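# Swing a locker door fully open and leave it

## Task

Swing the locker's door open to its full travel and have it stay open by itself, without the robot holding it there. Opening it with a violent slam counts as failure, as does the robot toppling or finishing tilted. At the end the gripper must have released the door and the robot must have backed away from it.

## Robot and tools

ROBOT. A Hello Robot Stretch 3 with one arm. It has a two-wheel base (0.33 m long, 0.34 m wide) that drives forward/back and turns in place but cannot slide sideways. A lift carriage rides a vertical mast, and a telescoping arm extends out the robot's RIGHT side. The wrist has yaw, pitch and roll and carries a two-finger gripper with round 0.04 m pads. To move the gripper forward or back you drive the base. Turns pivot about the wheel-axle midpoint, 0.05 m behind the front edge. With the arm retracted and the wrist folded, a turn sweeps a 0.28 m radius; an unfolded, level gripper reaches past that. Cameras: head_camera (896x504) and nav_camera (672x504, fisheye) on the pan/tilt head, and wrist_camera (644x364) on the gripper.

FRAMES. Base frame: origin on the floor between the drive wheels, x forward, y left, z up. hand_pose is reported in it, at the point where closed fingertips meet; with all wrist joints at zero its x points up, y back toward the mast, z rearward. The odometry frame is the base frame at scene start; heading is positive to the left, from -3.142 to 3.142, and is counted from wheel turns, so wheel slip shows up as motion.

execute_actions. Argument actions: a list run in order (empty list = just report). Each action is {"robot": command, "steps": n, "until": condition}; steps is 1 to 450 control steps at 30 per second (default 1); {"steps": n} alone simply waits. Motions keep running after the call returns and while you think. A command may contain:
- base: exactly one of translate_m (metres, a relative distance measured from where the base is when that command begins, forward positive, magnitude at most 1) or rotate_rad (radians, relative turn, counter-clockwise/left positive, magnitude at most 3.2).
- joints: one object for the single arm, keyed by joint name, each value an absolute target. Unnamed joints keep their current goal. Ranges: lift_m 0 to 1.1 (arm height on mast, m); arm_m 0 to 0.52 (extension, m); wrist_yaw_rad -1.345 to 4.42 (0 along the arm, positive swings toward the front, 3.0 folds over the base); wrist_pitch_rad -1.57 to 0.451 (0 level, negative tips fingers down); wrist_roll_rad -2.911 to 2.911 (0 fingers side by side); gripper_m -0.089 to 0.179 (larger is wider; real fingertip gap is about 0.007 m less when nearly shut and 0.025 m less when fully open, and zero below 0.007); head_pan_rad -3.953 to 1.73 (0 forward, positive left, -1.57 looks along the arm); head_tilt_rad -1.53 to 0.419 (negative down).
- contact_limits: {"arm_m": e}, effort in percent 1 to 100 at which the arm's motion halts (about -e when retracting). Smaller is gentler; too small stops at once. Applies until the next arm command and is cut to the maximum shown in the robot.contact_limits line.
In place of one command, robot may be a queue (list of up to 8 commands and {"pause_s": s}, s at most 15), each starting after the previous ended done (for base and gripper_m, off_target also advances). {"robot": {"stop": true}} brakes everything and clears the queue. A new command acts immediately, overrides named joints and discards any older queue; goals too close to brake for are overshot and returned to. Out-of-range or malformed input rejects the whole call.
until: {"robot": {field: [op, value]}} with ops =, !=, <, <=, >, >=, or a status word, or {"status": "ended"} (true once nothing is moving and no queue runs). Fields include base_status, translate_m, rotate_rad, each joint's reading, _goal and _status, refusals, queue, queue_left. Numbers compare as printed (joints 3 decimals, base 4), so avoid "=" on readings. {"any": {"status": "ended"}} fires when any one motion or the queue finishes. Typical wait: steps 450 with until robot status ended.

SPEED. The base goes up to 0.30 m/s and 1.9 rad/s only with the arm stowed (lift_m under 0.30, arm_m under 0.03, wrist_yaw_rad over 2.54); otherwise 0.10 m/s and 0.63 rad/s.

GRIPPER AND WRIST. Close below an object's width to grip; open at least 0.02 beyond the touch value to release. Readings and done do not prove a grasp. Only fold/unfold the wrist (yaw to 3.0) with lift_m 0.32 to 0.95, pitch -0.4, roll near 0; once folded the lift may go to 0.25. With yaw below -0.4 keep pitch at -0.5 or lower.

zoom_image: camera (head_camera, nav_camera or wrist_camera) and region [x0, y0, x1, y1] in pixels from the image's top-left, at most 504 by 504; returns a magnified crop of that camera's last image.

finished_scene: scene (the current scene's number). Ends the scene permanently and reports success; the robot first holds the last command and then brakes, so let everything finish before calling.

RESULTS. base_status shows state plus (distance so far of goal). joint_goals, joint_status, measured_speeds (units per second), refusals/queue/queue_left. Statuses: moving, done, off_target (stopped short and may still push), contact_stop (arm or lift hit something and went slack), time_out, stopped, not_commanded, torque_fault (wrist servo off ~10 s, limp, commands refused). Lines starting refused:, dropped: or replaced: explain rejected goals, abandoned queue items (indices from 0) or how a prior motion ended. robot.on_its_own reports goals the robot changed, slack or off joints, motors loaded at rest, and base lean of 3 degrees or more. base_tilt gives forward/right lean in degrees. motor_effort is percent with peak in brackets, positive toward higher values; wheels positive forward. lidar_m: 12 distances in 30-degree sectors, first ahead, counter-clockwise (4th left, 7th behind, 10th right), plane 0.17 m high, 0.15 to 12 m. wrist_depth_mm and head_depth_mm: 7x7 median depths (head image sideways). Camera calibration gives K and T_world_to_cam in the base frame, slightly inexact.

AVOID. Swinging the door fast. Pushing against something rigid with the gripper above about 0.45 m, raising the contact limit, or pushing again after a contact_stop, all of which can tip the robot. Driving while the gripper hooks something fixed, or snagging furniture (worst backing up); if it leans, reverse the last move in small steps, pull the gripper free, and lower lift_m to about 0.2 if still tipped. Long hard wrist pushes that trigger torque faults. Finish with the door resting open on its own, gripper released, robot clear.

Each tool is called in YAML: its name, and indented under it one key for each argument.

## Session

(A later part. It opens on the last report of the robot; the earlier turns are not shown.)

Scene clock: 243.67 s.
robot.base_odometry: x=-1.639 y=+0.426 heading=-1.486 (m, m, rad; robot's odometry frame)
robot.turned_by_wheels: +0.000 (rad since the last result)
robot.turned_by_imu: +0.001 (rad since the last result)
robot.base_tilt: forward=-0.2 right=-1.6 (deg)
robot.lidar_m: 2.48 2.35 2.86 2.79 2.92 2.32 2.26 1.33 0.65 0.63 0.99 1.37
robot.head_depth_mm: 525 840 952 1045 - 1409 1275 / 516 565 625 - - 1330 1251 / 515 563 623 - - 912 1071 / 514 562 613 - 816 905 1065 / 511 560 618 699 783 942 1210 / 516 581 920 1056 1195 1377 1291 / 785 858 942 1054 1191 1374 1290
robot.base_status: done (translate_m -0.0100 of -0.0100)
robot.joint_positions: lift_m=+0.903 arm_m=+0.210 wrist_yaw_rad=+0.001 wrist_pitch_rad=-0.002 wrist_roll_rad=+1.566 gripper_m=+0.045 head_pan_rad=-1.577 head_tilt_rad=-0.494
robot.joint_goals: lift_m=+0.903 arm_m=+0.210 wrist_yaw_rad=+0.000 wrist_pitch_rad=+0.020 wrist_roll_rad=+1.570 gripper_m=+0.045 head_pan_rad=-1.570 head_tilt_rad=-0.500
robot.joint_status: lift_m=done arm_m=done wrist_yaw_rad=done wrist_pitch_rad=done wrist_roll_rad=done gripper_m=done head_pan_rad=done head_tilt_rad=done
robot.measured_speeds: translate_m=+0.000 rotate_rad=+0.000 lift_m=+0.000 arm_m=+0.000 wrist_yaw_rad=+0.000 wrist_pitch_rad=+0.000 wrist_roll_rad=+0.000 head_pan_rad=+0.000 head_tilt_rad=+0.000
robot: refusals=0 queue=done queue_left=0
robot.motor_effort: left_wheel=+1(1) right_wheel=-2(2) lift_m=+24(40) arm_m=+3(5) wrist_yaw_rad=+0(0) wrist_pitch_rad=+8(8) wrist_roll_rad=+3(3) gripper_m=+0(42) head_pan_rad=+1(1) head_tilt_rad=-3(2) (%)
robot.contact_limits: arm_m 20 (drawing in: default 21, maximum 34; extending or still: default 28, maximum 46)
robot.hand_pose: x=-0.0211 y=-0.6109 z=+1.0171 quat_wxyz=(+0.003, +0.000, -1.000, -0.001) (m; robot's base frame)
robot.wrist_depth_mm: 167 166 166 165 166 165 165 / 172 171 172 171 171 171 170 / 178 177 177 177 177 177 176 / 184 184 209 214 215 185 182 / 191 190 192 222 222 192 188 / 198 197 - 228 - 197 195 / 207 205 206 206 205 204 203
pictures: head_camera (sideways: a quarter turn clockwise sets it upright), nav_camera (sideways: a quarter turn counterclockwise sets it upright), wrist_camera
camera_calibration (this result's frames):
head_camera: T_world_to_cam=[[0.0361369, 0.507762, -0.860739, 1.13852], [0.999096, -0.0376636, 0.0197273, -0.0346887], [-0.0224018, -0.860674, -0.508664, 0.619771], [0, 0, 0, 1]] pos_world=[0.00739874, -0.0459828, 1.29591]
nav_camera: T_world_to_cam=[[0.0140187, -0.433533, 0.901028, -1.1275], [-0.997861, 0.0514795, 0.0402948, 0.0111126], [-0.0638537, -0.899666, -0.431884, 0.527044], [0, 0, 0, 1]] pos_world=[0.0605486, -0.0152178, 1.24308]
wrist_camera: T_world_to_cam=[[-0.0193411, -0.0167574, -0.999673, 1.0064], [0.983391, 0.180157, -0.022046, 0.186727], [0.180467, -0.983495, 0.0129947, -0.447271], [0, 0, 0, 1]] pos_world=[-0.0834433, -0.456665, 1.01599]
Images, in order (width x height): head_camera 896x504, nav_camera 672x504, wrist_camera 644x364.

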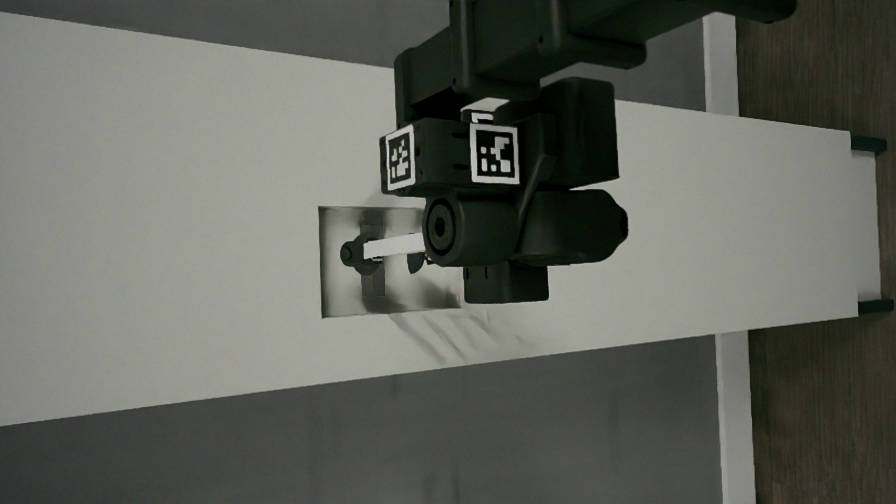

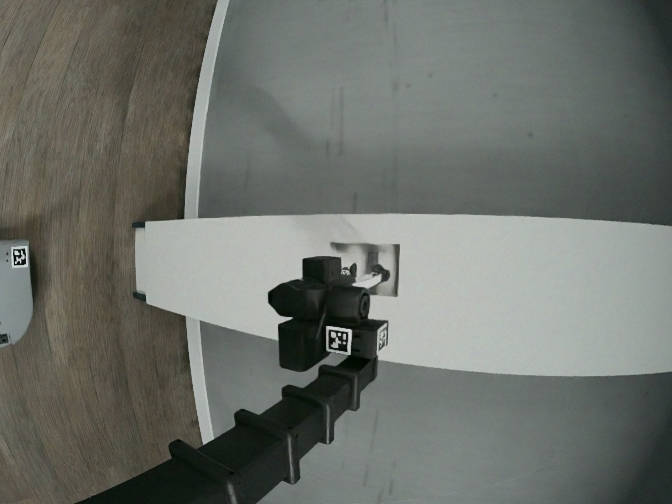

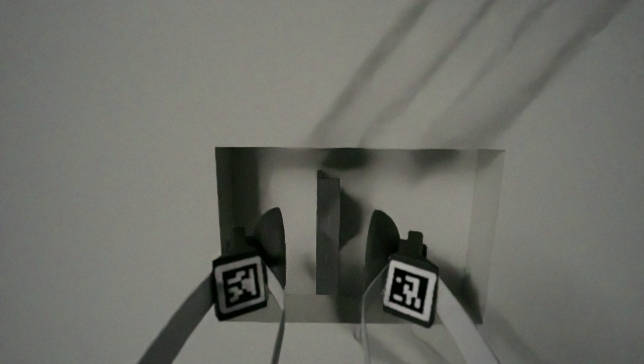

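execute_actions:
  actions:
    - {"robot": {"joints": {"arm_m": 0.247}, "contact_limits": {"arm_m": 12}}, "steps": 300, "until": {"robot": {"status": "ended"}}}

Scene clock: 250.80 s.
robot.base_odometry: x=-1.639 y=+0.426 heading=-1.486 (m, m, rad; robot's odometry frame)
robot.turned_by_wheels: +0.000 (rad since the last result)
robot.turned_by_imu: +0.001 (rad since the last result)
robot.base_tilt: forward=-0.1 right=-1.6 (deg)
robot.lidar_m: 2.48 2.36 2.88 2.80 2.91 2.33 2.25 1.33 0.65 0.63 0.99 1.37
robot.head_depth_mm: 525 839 952 1044 - 1406 1278 / 517 565 621 - 832 1322 1254 / 515 564 614 - 806 911 1074 / 513 561 611 - 801 905 1066 / 511 560 617 697 782 943 1208 / 516 582 920 1058 1196 1377 1293 / 784 855 946 1054 1193 1367 1297
robot.base_status: done (translate_m -0.0100 of -0.0100)
robot.joint_positions: lift_m=+0.903 arm_m=+0.247 wrist_yaw_rad=+0.001 wrist_pitch_rad=-0.002 wrist_roll_rad=+1.566 gripper_m=+0.045 head_pan_rad=-1.577 head_tilt_rad=-0.494
robot.joint_goals: lift_m=+0.903 arm_m=+0.247 wrist_yaw_rad=+0.000 wrist_pitch_rad=+0.020 wrist_roll_rad=+1.570 gripper_m=+0.045 head_pan_rad=-1.570 head_tilt_rad=-0.500
robot.joint_status: lift_m=done arm_m=done wrist_yaw_rad=done wrist_pitch_rad=done wrist_roll_rad=done gripper_m=done head_pan_rad=done head_tilt_rad=done
robot.measured_speeds: translate_m=+0.000 rotate_rad=+0.000 lift_m=+0.000 arm_m=+0.000 wrist_yaw_rad=+0.000 wrist_pitch_rad=+0.000 wrist_roll_rad=+0.000 head_pan_rad=+0.000 head_tilt_rad=+0.000
robot: refusals=0 queue=done queue_left=0
robot.motor_effort: left_wheel=+0(1) right_wheel=-2(2) lift_m=+23(23) arm_m=+2(3) wrist_yaw_rad=+0(0) wrist_pitch_rad=+8(8) wrist_roll_rad=+3(3) gripper_m=+1(1) head_pan_rad=+1(1) head_tilt_rad=-3(2) (%)
robot.contact_limits: arm_m 12 (drawing in: default 21, maximum 34; extending or still: default 28, maximum 46)
robot.hand_pose: x=-0.0211 y=-0.6478 z=+1.0171 quat_wxyz=(+0.003, +0.000, -1.000, -0.001) (m; robot's base frame)
robot.wrist_depth_mm: 132 132 132 132 131 131 131 / 136 136 136 136 136 135 135 / 141 141 141 140 140 140 140 / 146 145 177 178 177 175 145 / 151 151 181 183 183 177 149 / 156 156 - 189 - 176 155 / 162 163 179 180 181 164 161
pictures: head_camera (sideways: a quarter turn clockwise sets it upright), nav_camera (sideways: a quarter turn counterclockwise sets it upright), wrist_camera
camera_calibration (this result's frames):
head_camera: T_world_to_cam=[[0.0361368, 0.507764, -0.860738, 1.13852], [0.999096, -0.0376633, 0.0197273, -0.0346886], [-0.0224014, -0.860672, -0.508666, 0.619774], [0, 0, 0, 1]] pos_world=[0.00739876, -0.0459828, 1.29591]
nav_camera: T_world_to_cam=[[0.0140189, -0.433535, 0.901027, -1.1275], [-0.997861, 0.051479, 0.040295, 0.0111125], [-0.0638533, -0.899665, -0.431886, 0.527047], [0, 0, 0, 1]] pos_world=[0.0605486, -0.0152176, 1.24308]
wrist_camera: T_world_to_cam=[[-0.0193341, -0.0167576, -0.999673, 1.00578], [0.983391, 0.180158, -0.0220392, 0.193377], [0.180468, -0.983495, 0.0129961, -0.483608], [0, 0, 0, 1]] pos_world=[-0.0834431, -0.49361, 1.01599]
Images, in order (width x height): head_camera 896x504, nav_camera 672x504, wrist_camera 644x364.

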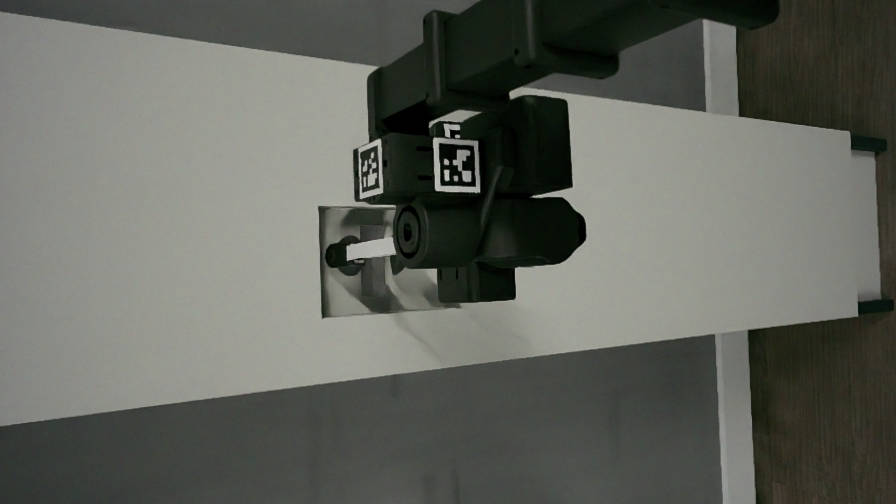

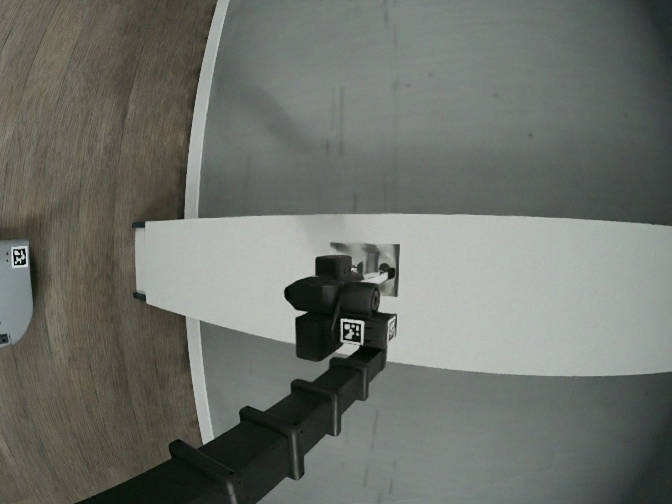

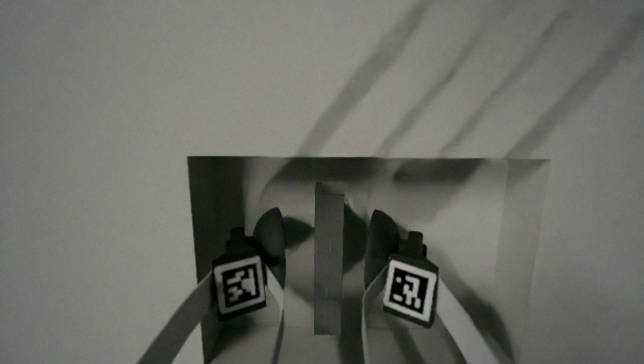

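execute_actions:
  actions:
    - {"robot": {"joints": {"gripper_m": -0.01}}, "steps": 120, "until": {"robot": {"status": "ended"}}}
    - {"robot": {"joints": {"lift_m": 0.923}}, "steps": 120, "until": {"robot": {"status": "ended"}}}

Scene clock: 257.73 s.
robot.base_odometry: x=-1.639 y=+0.426 heading=-1.486 (m, m, rad; robot's odometry frame)
robot.turned_by_wheels: +0.000 (rad since the last result)
robot.turned_by_imu: +0.001 (rad since the last result)
robot.base_tilt: forward=-0.1 right=-1.6 (deg)
robot.lidar_m: 2.48 2.35 2.86 2.80 2.91 2.33 2.25 1.33 0.65 0.63 0.99 1.37
robot.head_depth_mm: 523 837 954 - - 1408 1281 / 515 564 614 - 830 1323 1255 / 514 562 612 - 801 909 1072 / 512 561 611 - 798 903 1067 / 510 558 616 696 782 940 1212 / 515 572 921 1054 1203 1385 1289 / 781 857 944 1052 1192 1373 1289
robot.base_status: done (translate_m -0.0100 of -0.0100)
robot.joint_positions: lift_m=+0.922 arm_m=+0.247 wrist_yaw_rad=+0.001 wrist_pitch_rad=-0.057 wrist_roll_rad=+1.566 gripper_m=-0.009 head_pan_rad=-1.577 head_tilt_rad=-0.494
robot.joint_goals: lift_m=+0.923 arm_m=+0.247 wrist_yaw_rad=+0.000 wrist_pitch_rad=+0.020 wrist_roll_rad=+1.570 gripper_m=-0.010 head_pan_rad=-1.570 head_tilt_rad=-0.500
robot.joint_status: lift_m=done arm_m=done wrist_yaw_rad=done wrist_pitch_rad=done wrist_roll_rad=done gripper_m=done head_pan_rad=done head_tilt_rad=done
robot.measured_speeds: translate_m=+0.000 rotate_rad=+0.000 lift_m=+0.000 arm_m=+0.000 wrist_yaw_rad=+0.000 wrist_pitch_rad=+0.000 wrist_roll_rad=+0.000 head_pan_rad=+0.000 head_tilt_rad=+0.000
robot: refusals=0 queue=done queue_left=0
robot.motor_effort: left_wheel=+1(1) right_wheel=-2(3) lift_m=+46(46) arm_m=+0(3) wrist_yaw_rad=-1(1) wrist_pitch_rad=+27(27) wrist_roll_rad=+3(3) gripper_m=-14(85) head_pan_rad=+2(1) head_tilt_rad=-2(2) (%)
robot.contact_limits: arm_m 12 (drawing in: default 21, maximum 34; extending or still: default 28, maximum 46)
robot.hand_pose: x=-0.0211 y=-0.6464 z=+1.0223 quat_wxyz=(+0.003, +0.001, -1.000, -0.029) (m; robot's base frame)
robot.wrist_depth_mm: 127 129 131 132 134 136 138 / 131 133 134 137 139 140 142 / 136 137 139 141 143 145 147 / 140 142 175 177 182 181 152 / 145 146 180 154 187 182 158 / 150 152 165 162 194 182 164 / 156 157 179 180 185 174 171
pictures: head_camera (sideways: a quarter turn clockwise sets it upright), nav_camera (sideways: a quarter turn counterclockwise sets it upright), wrist_camera
camera_calibration (this result's frames):
head_camera: T_world_to_cam=[[0.0361383, 0.508025, -0.860584, 1.13832], [0.999096, -0.0376693, 0.0197176, -0.0346761], [-0.0224005, -0.860518, -0.508927, 0.620113], [0, 0, 0, 1]] pos_world=[0.00739877, -0.045981, 1.29589]
nav_camera: T_world_to_cam=[[0.0140172, -0.433809, 0.900896, -1.12733], [-0.997861, 0.0514668, 0.0403088, 0.0110945], [-0.0638525, -0.899534, -0.432159, 0.527402], [0, 0, 0, 1]] pos_world=[0.0605487, -0.0151998, 1.24308]
wrist_camera: T_world_to_cam=[[-0.0189663, 0.0379535, -0.9991, 1.04578], [0.983334, 0.181425, -0.0117751, 0.18347], [0.180814, -0.982672, -0.0407619, -0.426791], [0, 0, 0, 1]] pos_world=[-0.0834076, -0.492372, 1.0296]
Images, in order (width x height): head_camera 896x504, nav_camera 672x504, wrist_camera 644x364.

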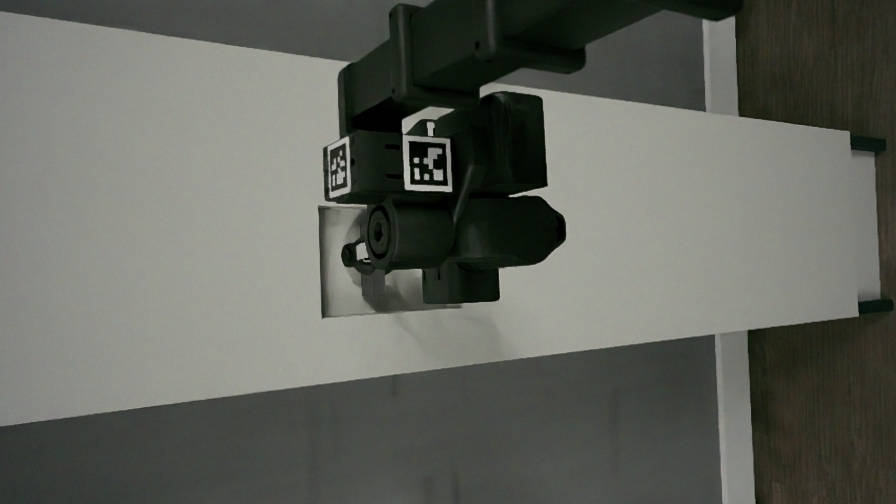

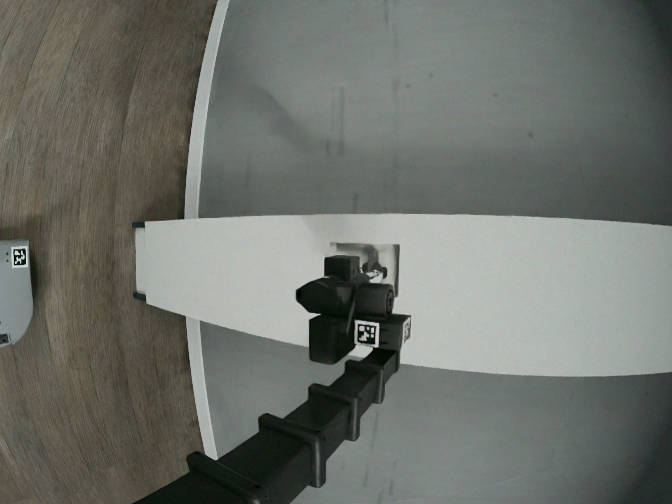

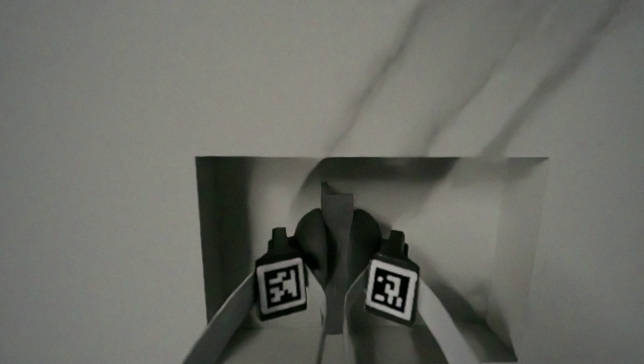

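execute_actions:
  actions:
    - {"robot": {"joints": {"lift_m": 0.905, "arm_m": 0.217}, "contact_limits": {"arm_m": 15}}, "steps": 150, "until": {"robot": {"status": "ended"}}}

Scene clock: 264.70 s.
robot.base_odometry: x=-1.639 y=+0.426 heading=-1.486 (m, m, rad; robot's odometry frame)
robot.turned_by_wheels: +0.000 (rad since the last result)
robot.turned_by_imu: +0.001 (rad since the last result)
robot.base_tilt: forward=-0.2 right=-1.7 (deg)
robot.lidar_m: 2.49 2.36 2.87 2.80 2.91 2.33 2.25 1.33 0.65 0.63 0.99 1.37
robot.head_depth_mm: 525 840 954 1044 - 1413 1278 / 516 565 625 - 1190 1324 1255 / 515 563 621 - 829 912 1075 / 514 561 619 - 814 906 1065 / 511 559 617 699 784 940 1210 / 515 573 919 1055 1196 1378 1294 / 784 854 945 1053 1189 1369 1296
robot.base_status: done (translate_m -0.0100 of -0.0100)
robot.joint_positions: lift_m=+0.905 arm_m=+0.217 wrist_yaw_rad=+0.001 wrist_pitch_rad=-0.003 wrist_roll_rad=+1.566 gripper_m=-0.010 head_pan_rad=-1.577 head_tilt_rad=-0.494
robot.joint_goals: lift_m=+0.905 arm_m=+0.217 wrist_yaw_rad=+0.000 wrist_pitch_rad=+0.020 wrist_roll_rad=+1.570 gripper_m=-0.010 head_pan_rad=-1.570 head_tilt_rad=-0.500
robot.joint_status: lift_m=done arm_m=done wrist_yaw_rad=done wrist_pitch_rad=done wrist_roll_rad=done gripper_m=done head_pan_rad=done head_tilt_rad=done
robot.measured_speeds: translate_m=+0.000 rotate_rad=+0.000 lift_m=+0.000 arm_m=+0.000 wrist_yaw_rad=+0.000 wrist_pitch_rad=+0.000 wrist_roll_rad=+0.000 head_pan_rad=+0.000 head_tilt_rad=+0.000
robot: refusals=0 queue=done queue_left=0
robot.motor_effort: left_wheel=+1(1) right_wheel=-2(2) lift_m=+25(47) arm_m=-4(5) wrist_yaw_rad=-1(0) wrist_pitch_rad=+8(27) wrist_roll_rad=+3(3) gripper_m=-6(14) head_pan_rad=+1(2) head_tilt_rad=-2(2) (%)
robot.contact_limits: arm_m 15 (drawing in: default 21, maximum 34; extending or still: default 28, maximum 46)
robot.hand_pose: x=-0.0211 y=-0.6184 z=+1.0188 quat_wxyz=(+0.003, +0.001, -1.000, -0.002) (m; robot's base frame)
robot.wrist_depth_mm: 158 159 159 159 158 158 158 / 164 164 164 164 164 163 162 / 170 169 169 169 168 169 168 / 176 175 204 207 207 181 174 / 181 181 204 212 215 183 180 / 188 188 189 - 221 189 187 / 196 195 196 198 198 195 193
pictures: head_camera (sideways: a quarter turn clockwise sets it upright), nav_camera (sideways: a quarter turn counterclockwise sets it upright), wrist_camera
camera_calibration (this result's frames):
head_camera: T_world_to_cam=[[0.0361383, 0.508025, -0.860584, 1.13832], [0.999096, -0.0376693, 0.0197176, -0.0346761], [-0.0224005, -0.860518, -0.508927, 0.620113], [0, 0, 0, 1]] pos_world=[0.00739877, -0.045981, 1.29589]
nav_camera: T_world_to_cam=[[0.0140172, -0.433809, 0.900896, -1.12733], [-0.997861, 0.0514668, 0.0403088, 0.0110945], [-0.0638525, -0.899534, -0.432159, 0.527402], [0, 0, 0, 1]] pos_world=[0.0605487, -0.0151998, 1.24308]
wrist_camera: T_world_to_cam=[[-0.0188719, -0.0155165, -0.999702, 1.00873], [0.983335, 0.180543, -0.0213652, 0.187577], [0.180821, -0.983445, 0.0118507, -0.453537], [0, 0, 0, 1]] pos_world=[-0.083405, -0.464243, 1.01781]
Images, in order (width x height): head_camera 896x504, nav_camera 672x504, wrist_camera 644x364.

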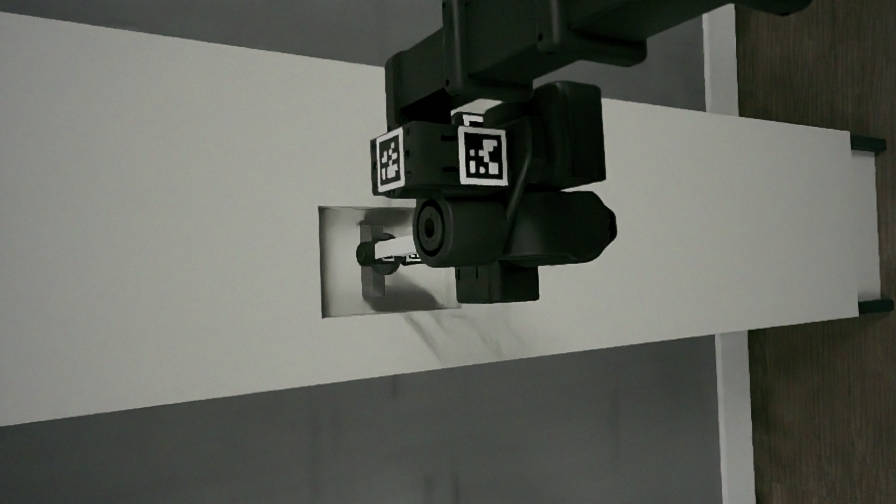

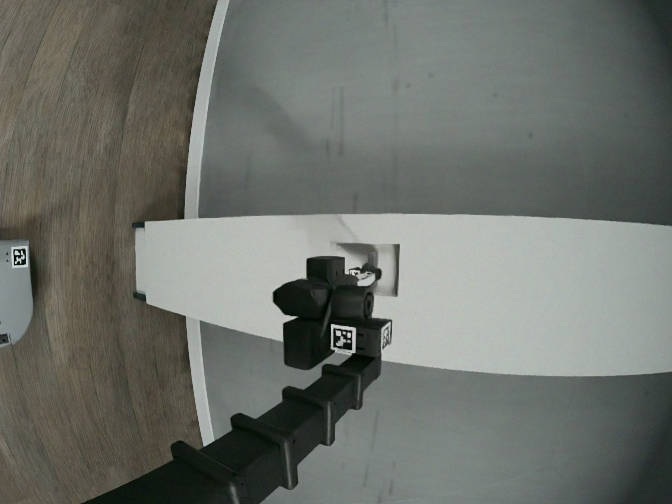

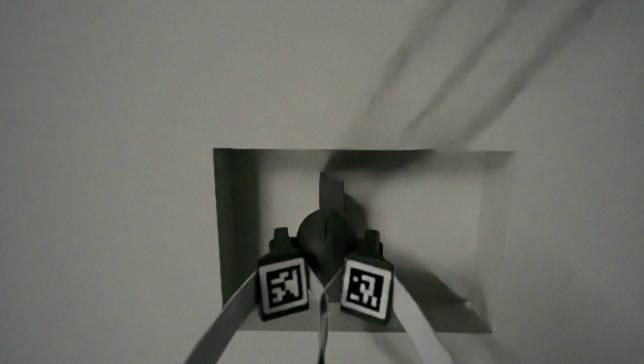

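zoom_image:
  camera: "wrist_camera"
  region: [280, 140, 400, 240]

zoom_image:
  camera: "head_camera"
  region: [310, 195, 470, 325]

Region (280, 140, 400, 240) of wrist_camera's 644x364 image, scaled by 4.200.

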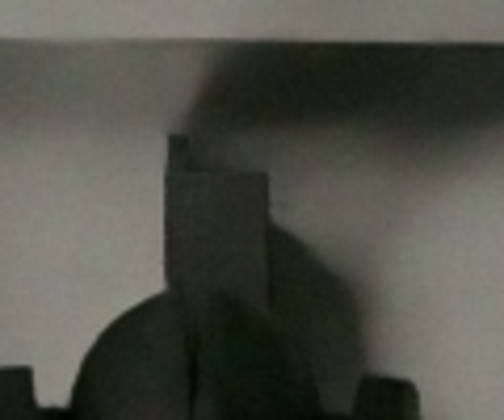

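Region (310, 195, 470, 325) of head_camera's 896x504 image, scaled by 3.150, with more detail than that image has; it fills the top 410 rows of this view, and the rest is white.

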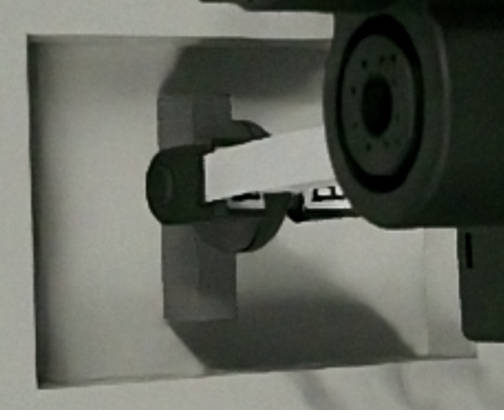

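execute_actions:
  actions:
    - {"robot": {"joints": {"arm_m": 0.205, "lift_m": 0.795, "wrist_pitch_rad": 0.45, "gripper_m": 0.05, "head_tilt_rad": -0.45}}, "steps": 200, "until": {"robot": {"status": "ended"}}}

Scene clock: 344.93 s.
robot.base_odometry: x=-1.639 y=+0.426 heading=-1.486 (m, m, rad; robot's odometry frame)
robot.turned_by_wheels: +0.000 (rad since the last result)
robot.turned_by_imu: +0.001 (rad since the last result)
robot.base_tilt: forward=-0.2 right=-1.5 (deg)
robot.lidar_m: 2.48 2.36 2.87 2.80 2.91 2.33 2.25 1.32 0.65 0.63 0.99 1.37
robot.head_depth_mm: 523 838 939 1060 1185 - - / 516 562 618 682 742 - 1251 / 515 560 614 687 741 - 1011 / 512 557 611 703 - 880 999 / 511 555 608 686 756 875 1067 / 514 568 909 1037 1157 1317 1319 / 781 850 932 1032 1158 1311 1323
robot.base_status: done (translate_m -0.0100 of -0.0100)
robot.joint_positions: lift_m=+0.795 arm_m=+0.205 wrist_yaw_rad=+0.001 wrist_pitch_rad=+0.427 wrist_roll_rad=+1.566 gripper_m=+0.050 head_pan_rad=-1.577 head_tilt_rad=-0.458
robot.joint_goals: lift_m=+0.795 arm_m=+0.205 wrist_yaw_rad=+0.000 wrist_pitch_rad=+0.450 wrist_roll_rad=+1.570 gripper_m=+0.050 head_pan_rad=-1.570 head_tilt_rad=-0.450
robot.joint_status: lift_m=done arm_m=done wrist_yaw_rad=done wrist_pitch_rad=done wrist_roll_rad=done gripper_m=done head_pan_rad=done head_tilt_rad=done
robot.measured_speeds: translate_m=+0.000 rotate_rad=+0.000 lift_m=+0.000 arm_m=+0.000 wrist_yaw_rad=+0.000 wrist_pitch_rad=+0.000 wrist_roll_rad=+0.000 head_pan_rad=+0.000 head_tilt_rad=+0.000
robot: refusals=0 queue=done queue_left=0
robot.motor_effort: left_wheel=+1(1) right_wheel=-2(2) lift_m=+24(25) arm_m=-3(7) wrist_yaw_rad=-1(1) wrist_pitch_rad=+8(10) wrist_roll_rad=+3(2) gripper_m=+1(82) head_pan_rad=+1(2) head_tilt_rad=+3(8) (%)
robot.hand_pose: x=-0.0210 y=-0.5936 z=+1.0179 quat_wxyz=(+0.003, +0.000, -0.977, +0.211) (m; robot's base frame)
robot.wrist_depth_mm: 279 241 209 184 165 149 136 / 291 252 217 190 170 153 139 / 311 262 224 199 176 157 143 / 328 273 233 236 211 190 147 / 348 288 251 242 212 195 150 / - 303 - 234 - 200 154 / - 913 272 227 200 180 158
pictures: head_camera (sideways: a quarter turn clockwise sets it upright), nav_camera (sideways: a quarter turn counterclockwise sets it upright), wrist_camera
camera_calibration (this result's frames):
head_camera: T_world_to_cam=[[0.035952, 0.476686, -0.878338, 1.16147], [0.9991, -0.0369387, 0.0208478, -0.0361484], [-0.0225068, -0.878297, -0.477585, 0.579333], [0, 0, 0, 1]] pos_world=[0.00739764, -0.0461663, 1.2976]
nav_camera: T_world_to_cam=[[0.014212, -0.401065, 0.915939, -1.14696], [-0.997852, 0.0528902, 0.0386422, 0.0132623], [-0.0639422, -0.914521, -0.399452, 0.484841], [0, 0, 0, 1]] pos_world=[0.0605362, -0.0173084, 1.2437]
wrist_camera: T_world_to_cam=[[-0.018302, -0.430784, -0.90227, 0.662536], [0.983307, 0.155641, -0.0942557, 0.24242], [0.181034, -0.888933, 0.420744, -0.789244], [0, 0, 0, 1]] pos_world=[-0.0833674, -0.453906, 0.952706]
Images, in order (width x height): head_camera 896x504, nav_camera 672x504, wrist_camera 644x364.

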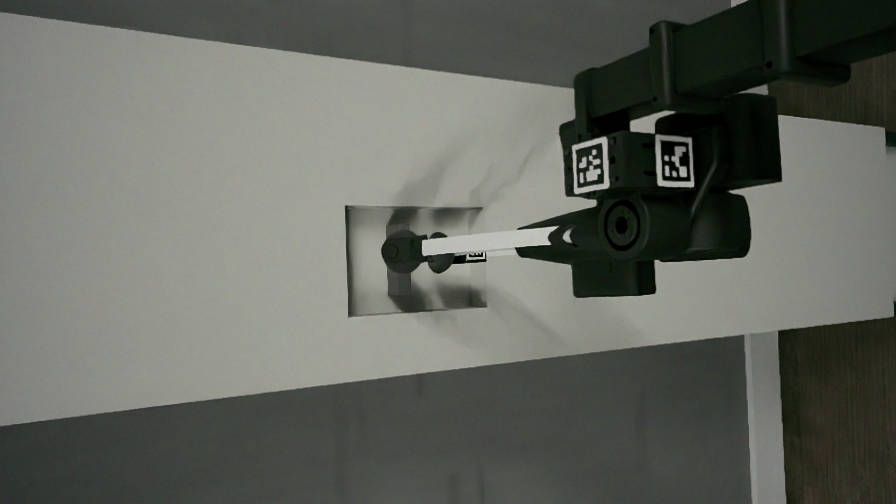

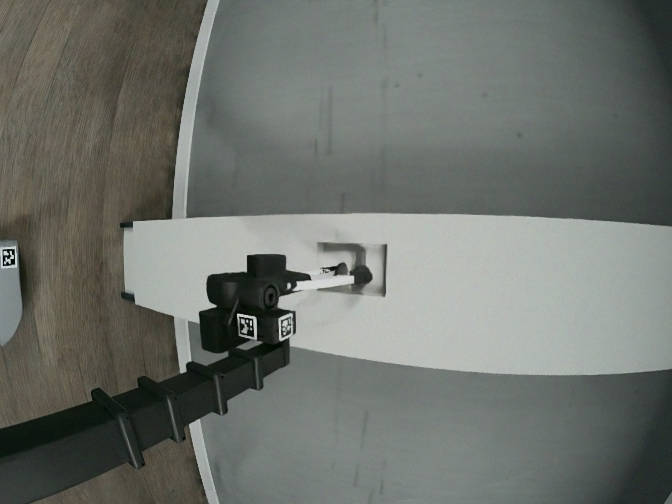

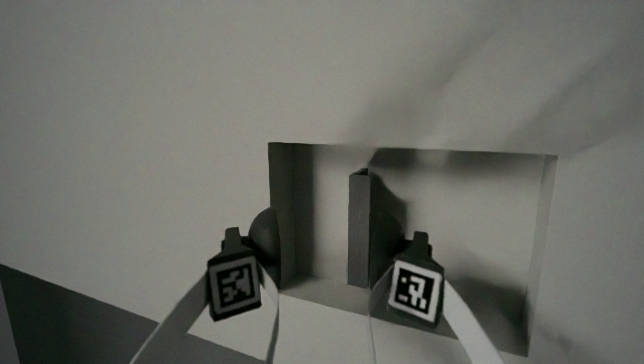

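execute_actions:
  actions:
    - {"robot": {"joints": {"lift_m": 0.79, "arm_m": 0.253}, "contact_limits": {"arm_m": 10}}, "steps": 200, "until": {"robot": {"status": "ended"}}}

Scene clock: 356.20 s.
robot.base_odometry: x=-1.639 y=+0.426 heading=-1.486 (m, m, rad; robot's odometry frame)
robot.turned_by_wheels: +0.000 (rad since the last result)
robot.turned_by_imu: +0.001 (rad since the last result)
robot.base_tilt: forward=-0.2 right=-1.6 (deg)
robot.lidar_m: 2.48 2.36 2.87 2.80 2.92 2.33 2.25 1.32 0.65 0.63 0.99 1.37
robot.head_depth_mm: 525 839 940 1057 1183 1302 - / 517 562 618 685 764 918 1227 / 515 560 615 686 - 907 1008 / 514 558 613 707 - 884 1002 / 512 556 610 687 756 881 1233 / 516 570 909 1036 1161 1324 1319 / 782 852 935 1032 1155 1316 1327
robot.base_status: done (translate_m -0.0100 of -0.0100)
robot.joint_positions: lift_m=+0.790 arm_m=+0.249 wrist_yaw_rad=+0.000 wrist_pitch_rad=+0.417 wrist_roll_rad=+1.566 gripper_m=+0.050 head_pan_rad=-1.577 head_tilt_rad=-0.458
robot.joint_goals: lift_m=+0.790 arm_m=+0.249 wrist_yaw_rad=+0.000 wrist_pitch_rad=+0.450 wrist_roll_rad=+1.570 gripper_m=+0.050 head_pan_rad=-1.570 head_tilt_rad=-0.450
robot.joint_status: lift_m=done arm_m=contact_stop wrist_yaw_rad=done wrist_pitch_rad=done wrist_roll_rad=done gripper_m=done head_pan_rad=done head_tilt_rad=done
robot.measured_speeds: translate_m=+0.000 rotate_rad=+0.000 lift_m=+0.000 arm_m=-0.005 wrist_yaw_rad=+0.000 wrist_pitch_rad=+0.024 wrist_roll_rad=+0.000 head_pan_rad=+0.000 head_tilt_rad=+0.000
robot: refusals=0 queue=dropped queue_left=0
robot.on_its_own: arm_m is slack since a contact_stop, until your next command for it
robot.motor_effort: left_wheel=-1(1) right_wheel=+0(2) lift_m=+28(30) arm_m=+2(14) wrist_yaw_rad=+0(1) wrist_pitch_rad=+11(14) wrist_roll_rad=+3(3) gripper_m=+2(0) head_pan_rad=+0(2) head_tilt_rad=+2(3) (%)
robot.contact_limits: arm_m 10 (drawing in: default 21, maximum 34; extending or still: default 28, maximum 46)
robot.hand_pose: x=-0.0212 y=-0.6383 z=+1.0103 quat_wxyz=(+0.003, +0.000, -0.978, +0.206) (m; robot's base frame)
robot.wrist_depth_mm: 206 181 157 139 125 113 104 / 217 188 163 144 129 116 106 / 229 196 171 149 133 119 109 / 240 206 197 186 169 150 112 / 256 216 194 189 170 155 114 / 271 228 - 197 - 160 118 / 984 246 204 188 179 155 121
pictures: head_camera (sideways: a quarter turn clockwise sets it upright), nav_camera (sideways: a quarter turn counterclockwise sets it upright), wrist_camera
camera_calibration (this result's frames):
head_camera: T_world_to_cam=[[0.0359503, 0.476401, -0.878493, 1.16167], [0.9991, -0.0369319, 0.0208579, -0.0361615], [-0.0225077, -0.878452, -0.4773, 0.578962], [0, 0, 0, 1]] pos_world=[0.00739763, -0.0461677, 1.29762]
nav_camera: T_world_to_cam=[[0.0142138, -0.400768, 0.916069, -1.14713], [-0.997852, 0.0529027, 0.0386269, 0.0132821], [-0.063943, -0.914651, -0.399155, 0.484455], [0, 0, 0, 1]] pos_world=[0.0605361, -0.0173272, 1.24371]
wrist_camera: T_world_to_cam=[[-0.018619, -0.421744, -0.906524, 0.64652], [0.983421, 0.155851, -0.0927055, 0.247396], [0.180381, -0.89322, 0.41185, -0.819451], [0, 0, 0, 1]] pos_world=[-0.0834437, -0.497841, 0.946512]
Images, in order (width x height): head_camera 896x504, nav_camera 672x504, wrist_camera 644x364.

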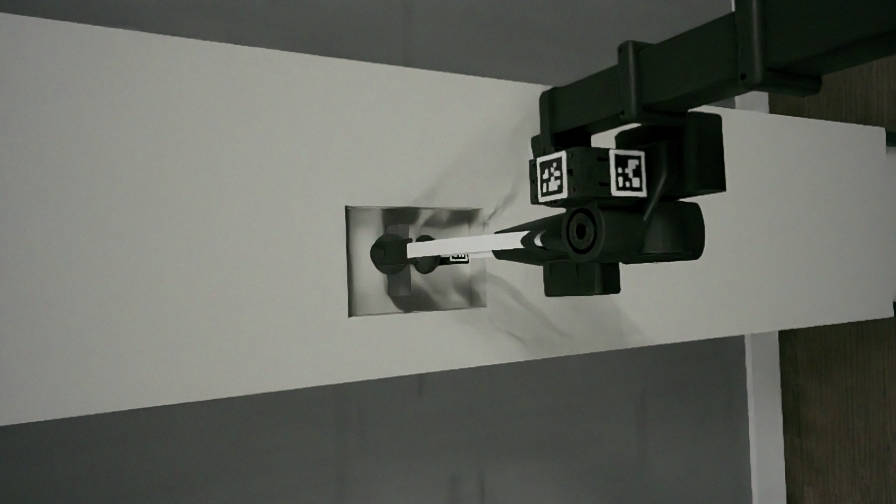

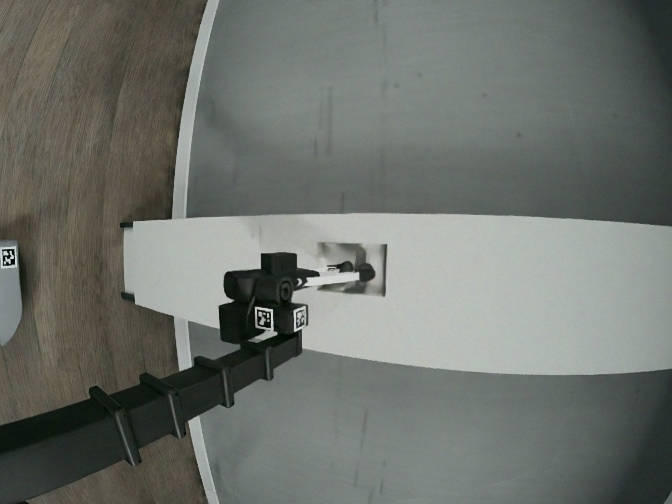

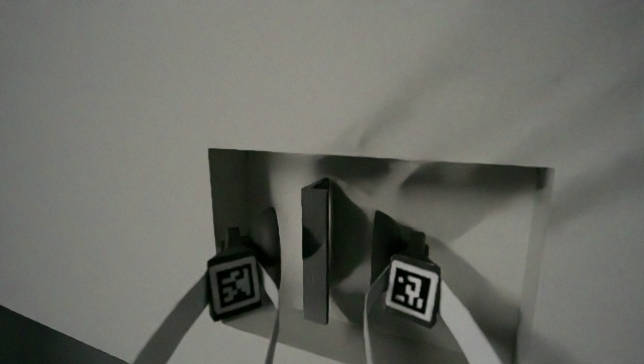

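execute_actions:
  actions:
    - {"robot": {"joints": {"lift_m": 0.798, "gripper_m": 0.03, "arm_m": 0.248}, "contact_limits": {"arm_m": 12}}, "steps": 100, "until": {"robot": {"status": "ended"}}}
    - {"robot": {"joints": {"arm_m": 0.253}, "contact_limits": {"arm_m": 10}}, "steps": 100, "until": {"robot": {"status": "ended"}}}

Scene clock: 367.13 s.
robot.base_odometry: x=-1.639 y=+0.426 heading=-1.486 (m, m, rad; robot's odometry frame)
robot.turned_by_wheels: +0.000 (rad since the last result)
robot.turned_by_imu: +0.001 (rad since the last result)
robot.base_tilt: forward=-0.2 right=-1.7 (deg)
robot.lidar_m: 2.49 2.36 2.87 2.80 2.91 2.33 2.25 1.33 0.65 0.63 0.99 1.37
robot.head_depth_mm: 524 839 939 1056 1184 1302 - / 517 562 618 684 - 910 1246 / 515 561 615 687 - 906 1007 / 513 559 613 707 - 882 998 / 513 556 611 688 756 879 1228 / 516 570 911 1037 1163 1315 1321 / 781 851 931 1035 1152 1308 1319
robot.base_status: done (translate_m -0.0100 of -0.0100)
robot.joint_positions: lift_m=+0.798 arm_m=+0.249 wrist_yaw_rad=+0.000 wrist_pitch_rad=+0.378 wrist_roll_rad=+1.566 gripper_m=+0.030 head_pan_rad=-1.577 head_tilt_rad=-0.458
robot.joint_goals: lift_m=+0.798 arm_m=+0.250 wrist_yaw_rad=+0.000 wrist_pitch_rad=+0.450 wrist_roll_rad=+1.570 gripper_m=+0.030 head_pan_rad=-1.570 head_tilt_rad=-0.450
robot.joint_status: lift_m=done arm_m=contact_stop wrist_yaw_rad=done wrist_pitch_rad=done wrist_roll_rad=done gripper_m=done head_pan_rad=done head_tilt_rad=done
robot.measured_speeds: translate_m=+0.000 rotate_rad=+0.000 lift_m=+0.000 arm_m=-0.010 wrist_yaw_rad=+0.000 wrist_pitch_rad=+0.000 wrist_roll_rad=+0.000 head_pan_rad=+0.000 head_tilt_rad=+0.000
robot: refusals=0 queue=dropped queue_left=0
robot.on_its_own: arm_m is slack since a contact_stop, until your next command for it
robot.motor_effort: left_wheel=+0(0) right_wheel=+0(0) lift_m=+46(47) arm_m=+5(16) wrist_yaw_rad=+0(0) wrist_pitch_rad=+25(26) wrist_roll_rad=+3(3) gripper_m=-3(75) head_pan_rad=+1(2) head_tilt_rad=+3(3) (%)
robot.contact_limits: arm_m 10 (drawing in: default 21, maximum 34; extending or still: default 28, maximum 46)
robot.hand_pose: x=-0.0212 y=-0.6413 z=+1.0082 quat_wxyz=(+0.003, +0.000, -0.982, +0.188) (m; robot's base frame)
robot.wrist_depth_mm: 193 171 152 137 124 114 105 / 202 179 158 141 128 117 107 / 212 186 164 146 131 120 110 / 223 195 199 183 167 151 113 / 235 204 196 186 169 157 116 / 249 214 195 195 171 161 119 / 274 227 196 188 179 139 122
pictures: head_camera (sideways: a quarter turn clockwise sets it upright), nav_camera (sideways: a quarter turn counterclockwise sets it upright), wrist_camera
camera_calibration (this result's frames):
head_camera: T_world_to_cam=[[0.0359496, 0.476388, -0.8785, 1.16168], [0.9991, -0.0369304, 0.0208583, -0.0361621], [-0.0225067, -0.878459, -0.477287, 0.578946], [0, 0, 0, 1]] pos_world=[0.00739769, -0.0461678, 1.29762]
nav_camera: T_world_to_cam=[[0.0142143, -0.400755, 0.916075, -1.14713], [-0.997852, 0.0529021, 0.0386263, 0.013283], [-0.0639419, -0.914657, -0.399142, 0.484438], [0, 0, 0, 1]] pos_world=[0.0605361, -0.017328, 1.24371]
wrist_camera: T_world_to_cam=[[-0.0186379, -0.386817, -0.921968, 0.681373], [0.983418, 0.159282, -0.0867076, 0.24383], [0.180393, -0.908296, 0.377434, -0.796291], [0, 0, 0, 1]] pos_world=[-0.0834429, -0.49854, 0.949893]
Images, in order (width x height): head_camera 896x504, nav_camera 672x504, wrist_camera 644x364.

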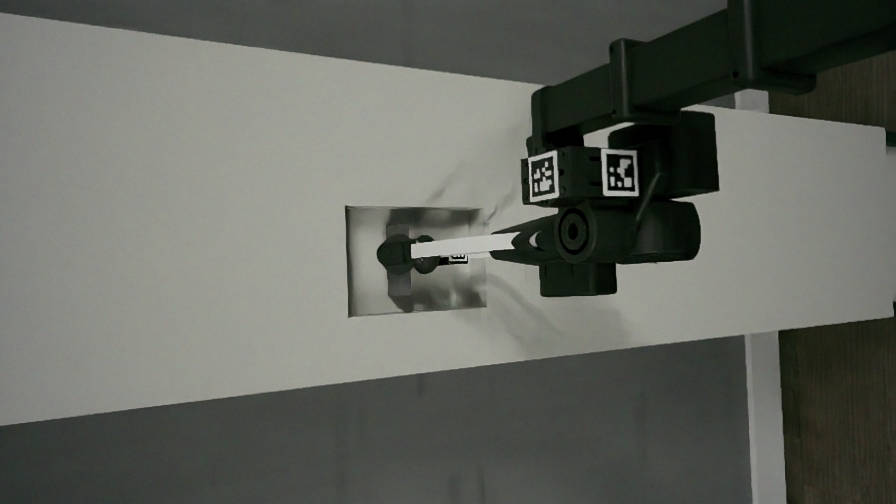

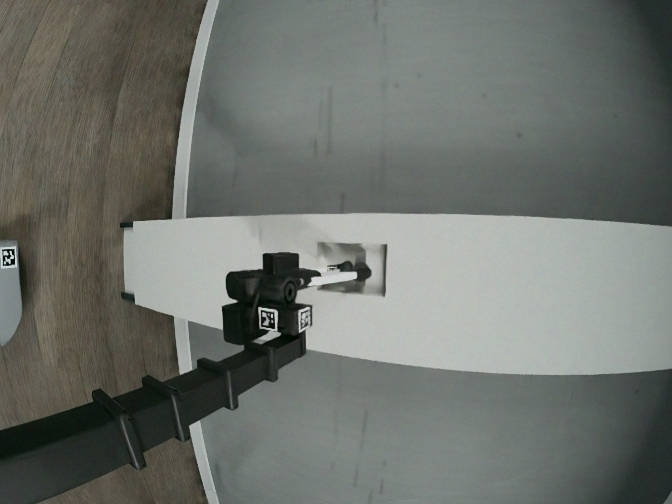

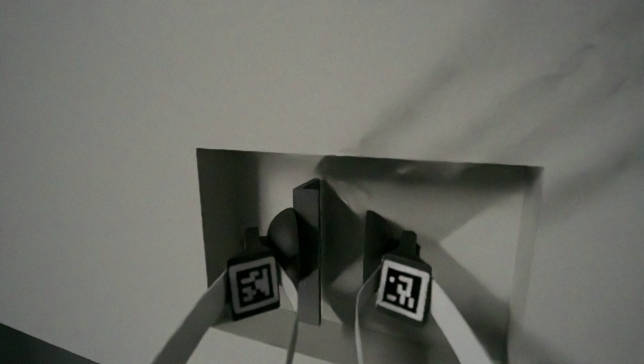

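execute_actions:
  actions:
    - {"robot": {"joints": {"arm_m": 0.244}, "contact_limits": {"arm_m": 15}}, "steps": 100, "until": {"robot": {"status": "ended"}}}
    - {"steps": 5}

Scene clock: 371.67 s.
robot.base_odometry: x=-1.639 y=+0.426 heading=-1.486 (m, m, rad; robot's odometry frame)
robot.turned_by_wheels: +0.000 (rad since the last result)
robot.turned_by_imu: +0.001 (rad since the last result)
robot.base_tilt: forward=-0.2 right=-1.6 (deg)
robot.lidar_m: 2.49 2.36 2.87 2.80 2.92 2.33 2.26 1.32 0.65 0.63 0.99 1.37
robot.head_depth_mm: 524 838 940 1055 1187 1300 - / 517 562 618 685 780 910 1253 / 514 559 614 687 - 906 1007 / 513 558 612 707 - 881 1004 / 511 555 610 687 758 878 1234 / 516 569 911 1037 1164 1319 1322 / 784 851 933 1029 1154 1309 1323
robot.base_status: done (translate_m -0.0100 of -0.0100)
robot.joint_positions: lift_m=+0.798 arm_m=+0.244 wrist_yaw_rad=+0.000 wrist_pitch_rad=+0.426 wrist_roll_rad=+1.566 gripper_m=+0.030 head_pan_rad=-1.577 head_tilt_rad=-0.458
robot.joint_goals: lift_m=+0.798 arm_m=+0.244 wrist_yaw_rad=+0.000 wrist_pitch_rad=+0.450 wrist_roll_rad=+1.570 gripper_m=+0.030 head_pan_rad=-1.570 head_tilt_rad=-0.450
robot.joint_status: lift_m=done arm_m=done wrist_yaw_rad=done wrist_pitch_rad=done wrist_roll_rad=done gripper_m=done head_pan_rad=done head_tilt_rad=done
robot.measured_speeds: translate_m=+0.000 rotate_rad=+0.000 lift_m=+0.000 arm_m=+0.000 wrist_yaw_rad=+0.000 wrist_pitch_rad=+0.000 wrist_roll_rad=+0.000 head_pan_rad=+0.000 head_tilt_rad=+0.000
robot: refusals=0 queue=done queue_left=0
robot.motor_effort: left_wheel=+0(1) right_wheel=-1(1) lift_m=+41(45) arm_m=-4(4) wrist_yaw_rad=+0(0) wrist_pitch_rad=+8(25) wrist_roll_rad=+3(3) gripper_m=+0(4) head_pan_rad=+1(1) head_tilt_rad=+3(3) (%)
robot.contact_limits: arm_m 15 (drawing in: default 21, maximum 34; extending or still: default 28, maximum 46)
robot.hand_pose: x=-0.0212 y=-0.6327 z=+1.0202 quat_wxyz=(+0.003, +0.000, -0.977, +0.211) (m; robot's base frame)
robot.wrist_depth_mm: 219 189 164 145 129 117 107 / 230 197 170 149 133 120 109 / 240 207 178 154 137 123 112 / 255 215 192 195 173 154 115 / 269 226 198 183 177 160 118 / 287 238 209 208 177 164 121 / - 255 206 189 180 168 124
pictures: head_camera (sideways: a quarter turn clockwise sets it upright), nav_camera (sideways: a quarter turn counterclockwise sets it upright), wrist_camera
camera_calibration (this result's frames):
head_camera: T_world_to_cam=[[0.0359502, 0.476387, -0.8785, 1.16168], [0.9991, -0.0369317, 0.0208584, -0.0361622], [-0.0225079, -0.87846, -0.477286, 0.578944], [0, 0, 0, 1]] pos_world=[0.00739763, -0.0461678, 1.29762]
nav_camera: T_world_to_cam=[[0.0142138, -0.400754, 0.916076, -1.14713], [-0.997852, 0.0529034, 0.0386262, 0.0132831], [-0.0639431, -0.914657, -0.399141, 0.484436], [0, 0, 0, 1]] pos_world=[0.060536, -0.0173282, 1.24371]
wrist_camera: T_world_to_cam=[[-0.018453, -0.430496, -0.902404, 0.648116], [0.983429, 0.154992, -0.0940495, 0.248275], [0.180353, -0.889185, 0.420502, -0.8248], [0, 0, 0, 1]] pos_world=[-0.0834461, -0.49287, 0.955043]
Images, in order (width x height): head_camera 896x504, nav_camera 672x504, wrist_camera 644x364.

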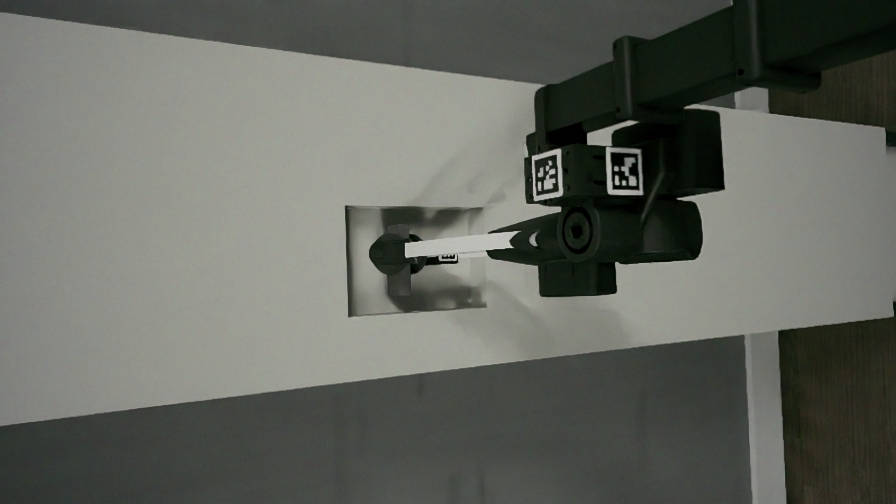

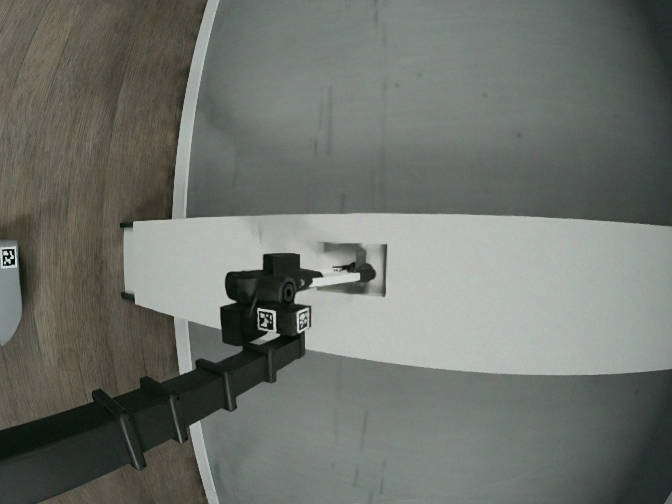

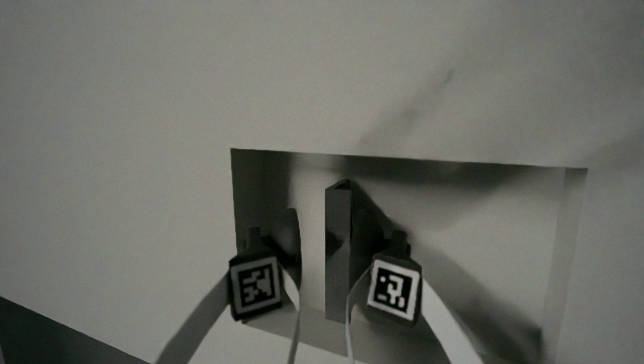

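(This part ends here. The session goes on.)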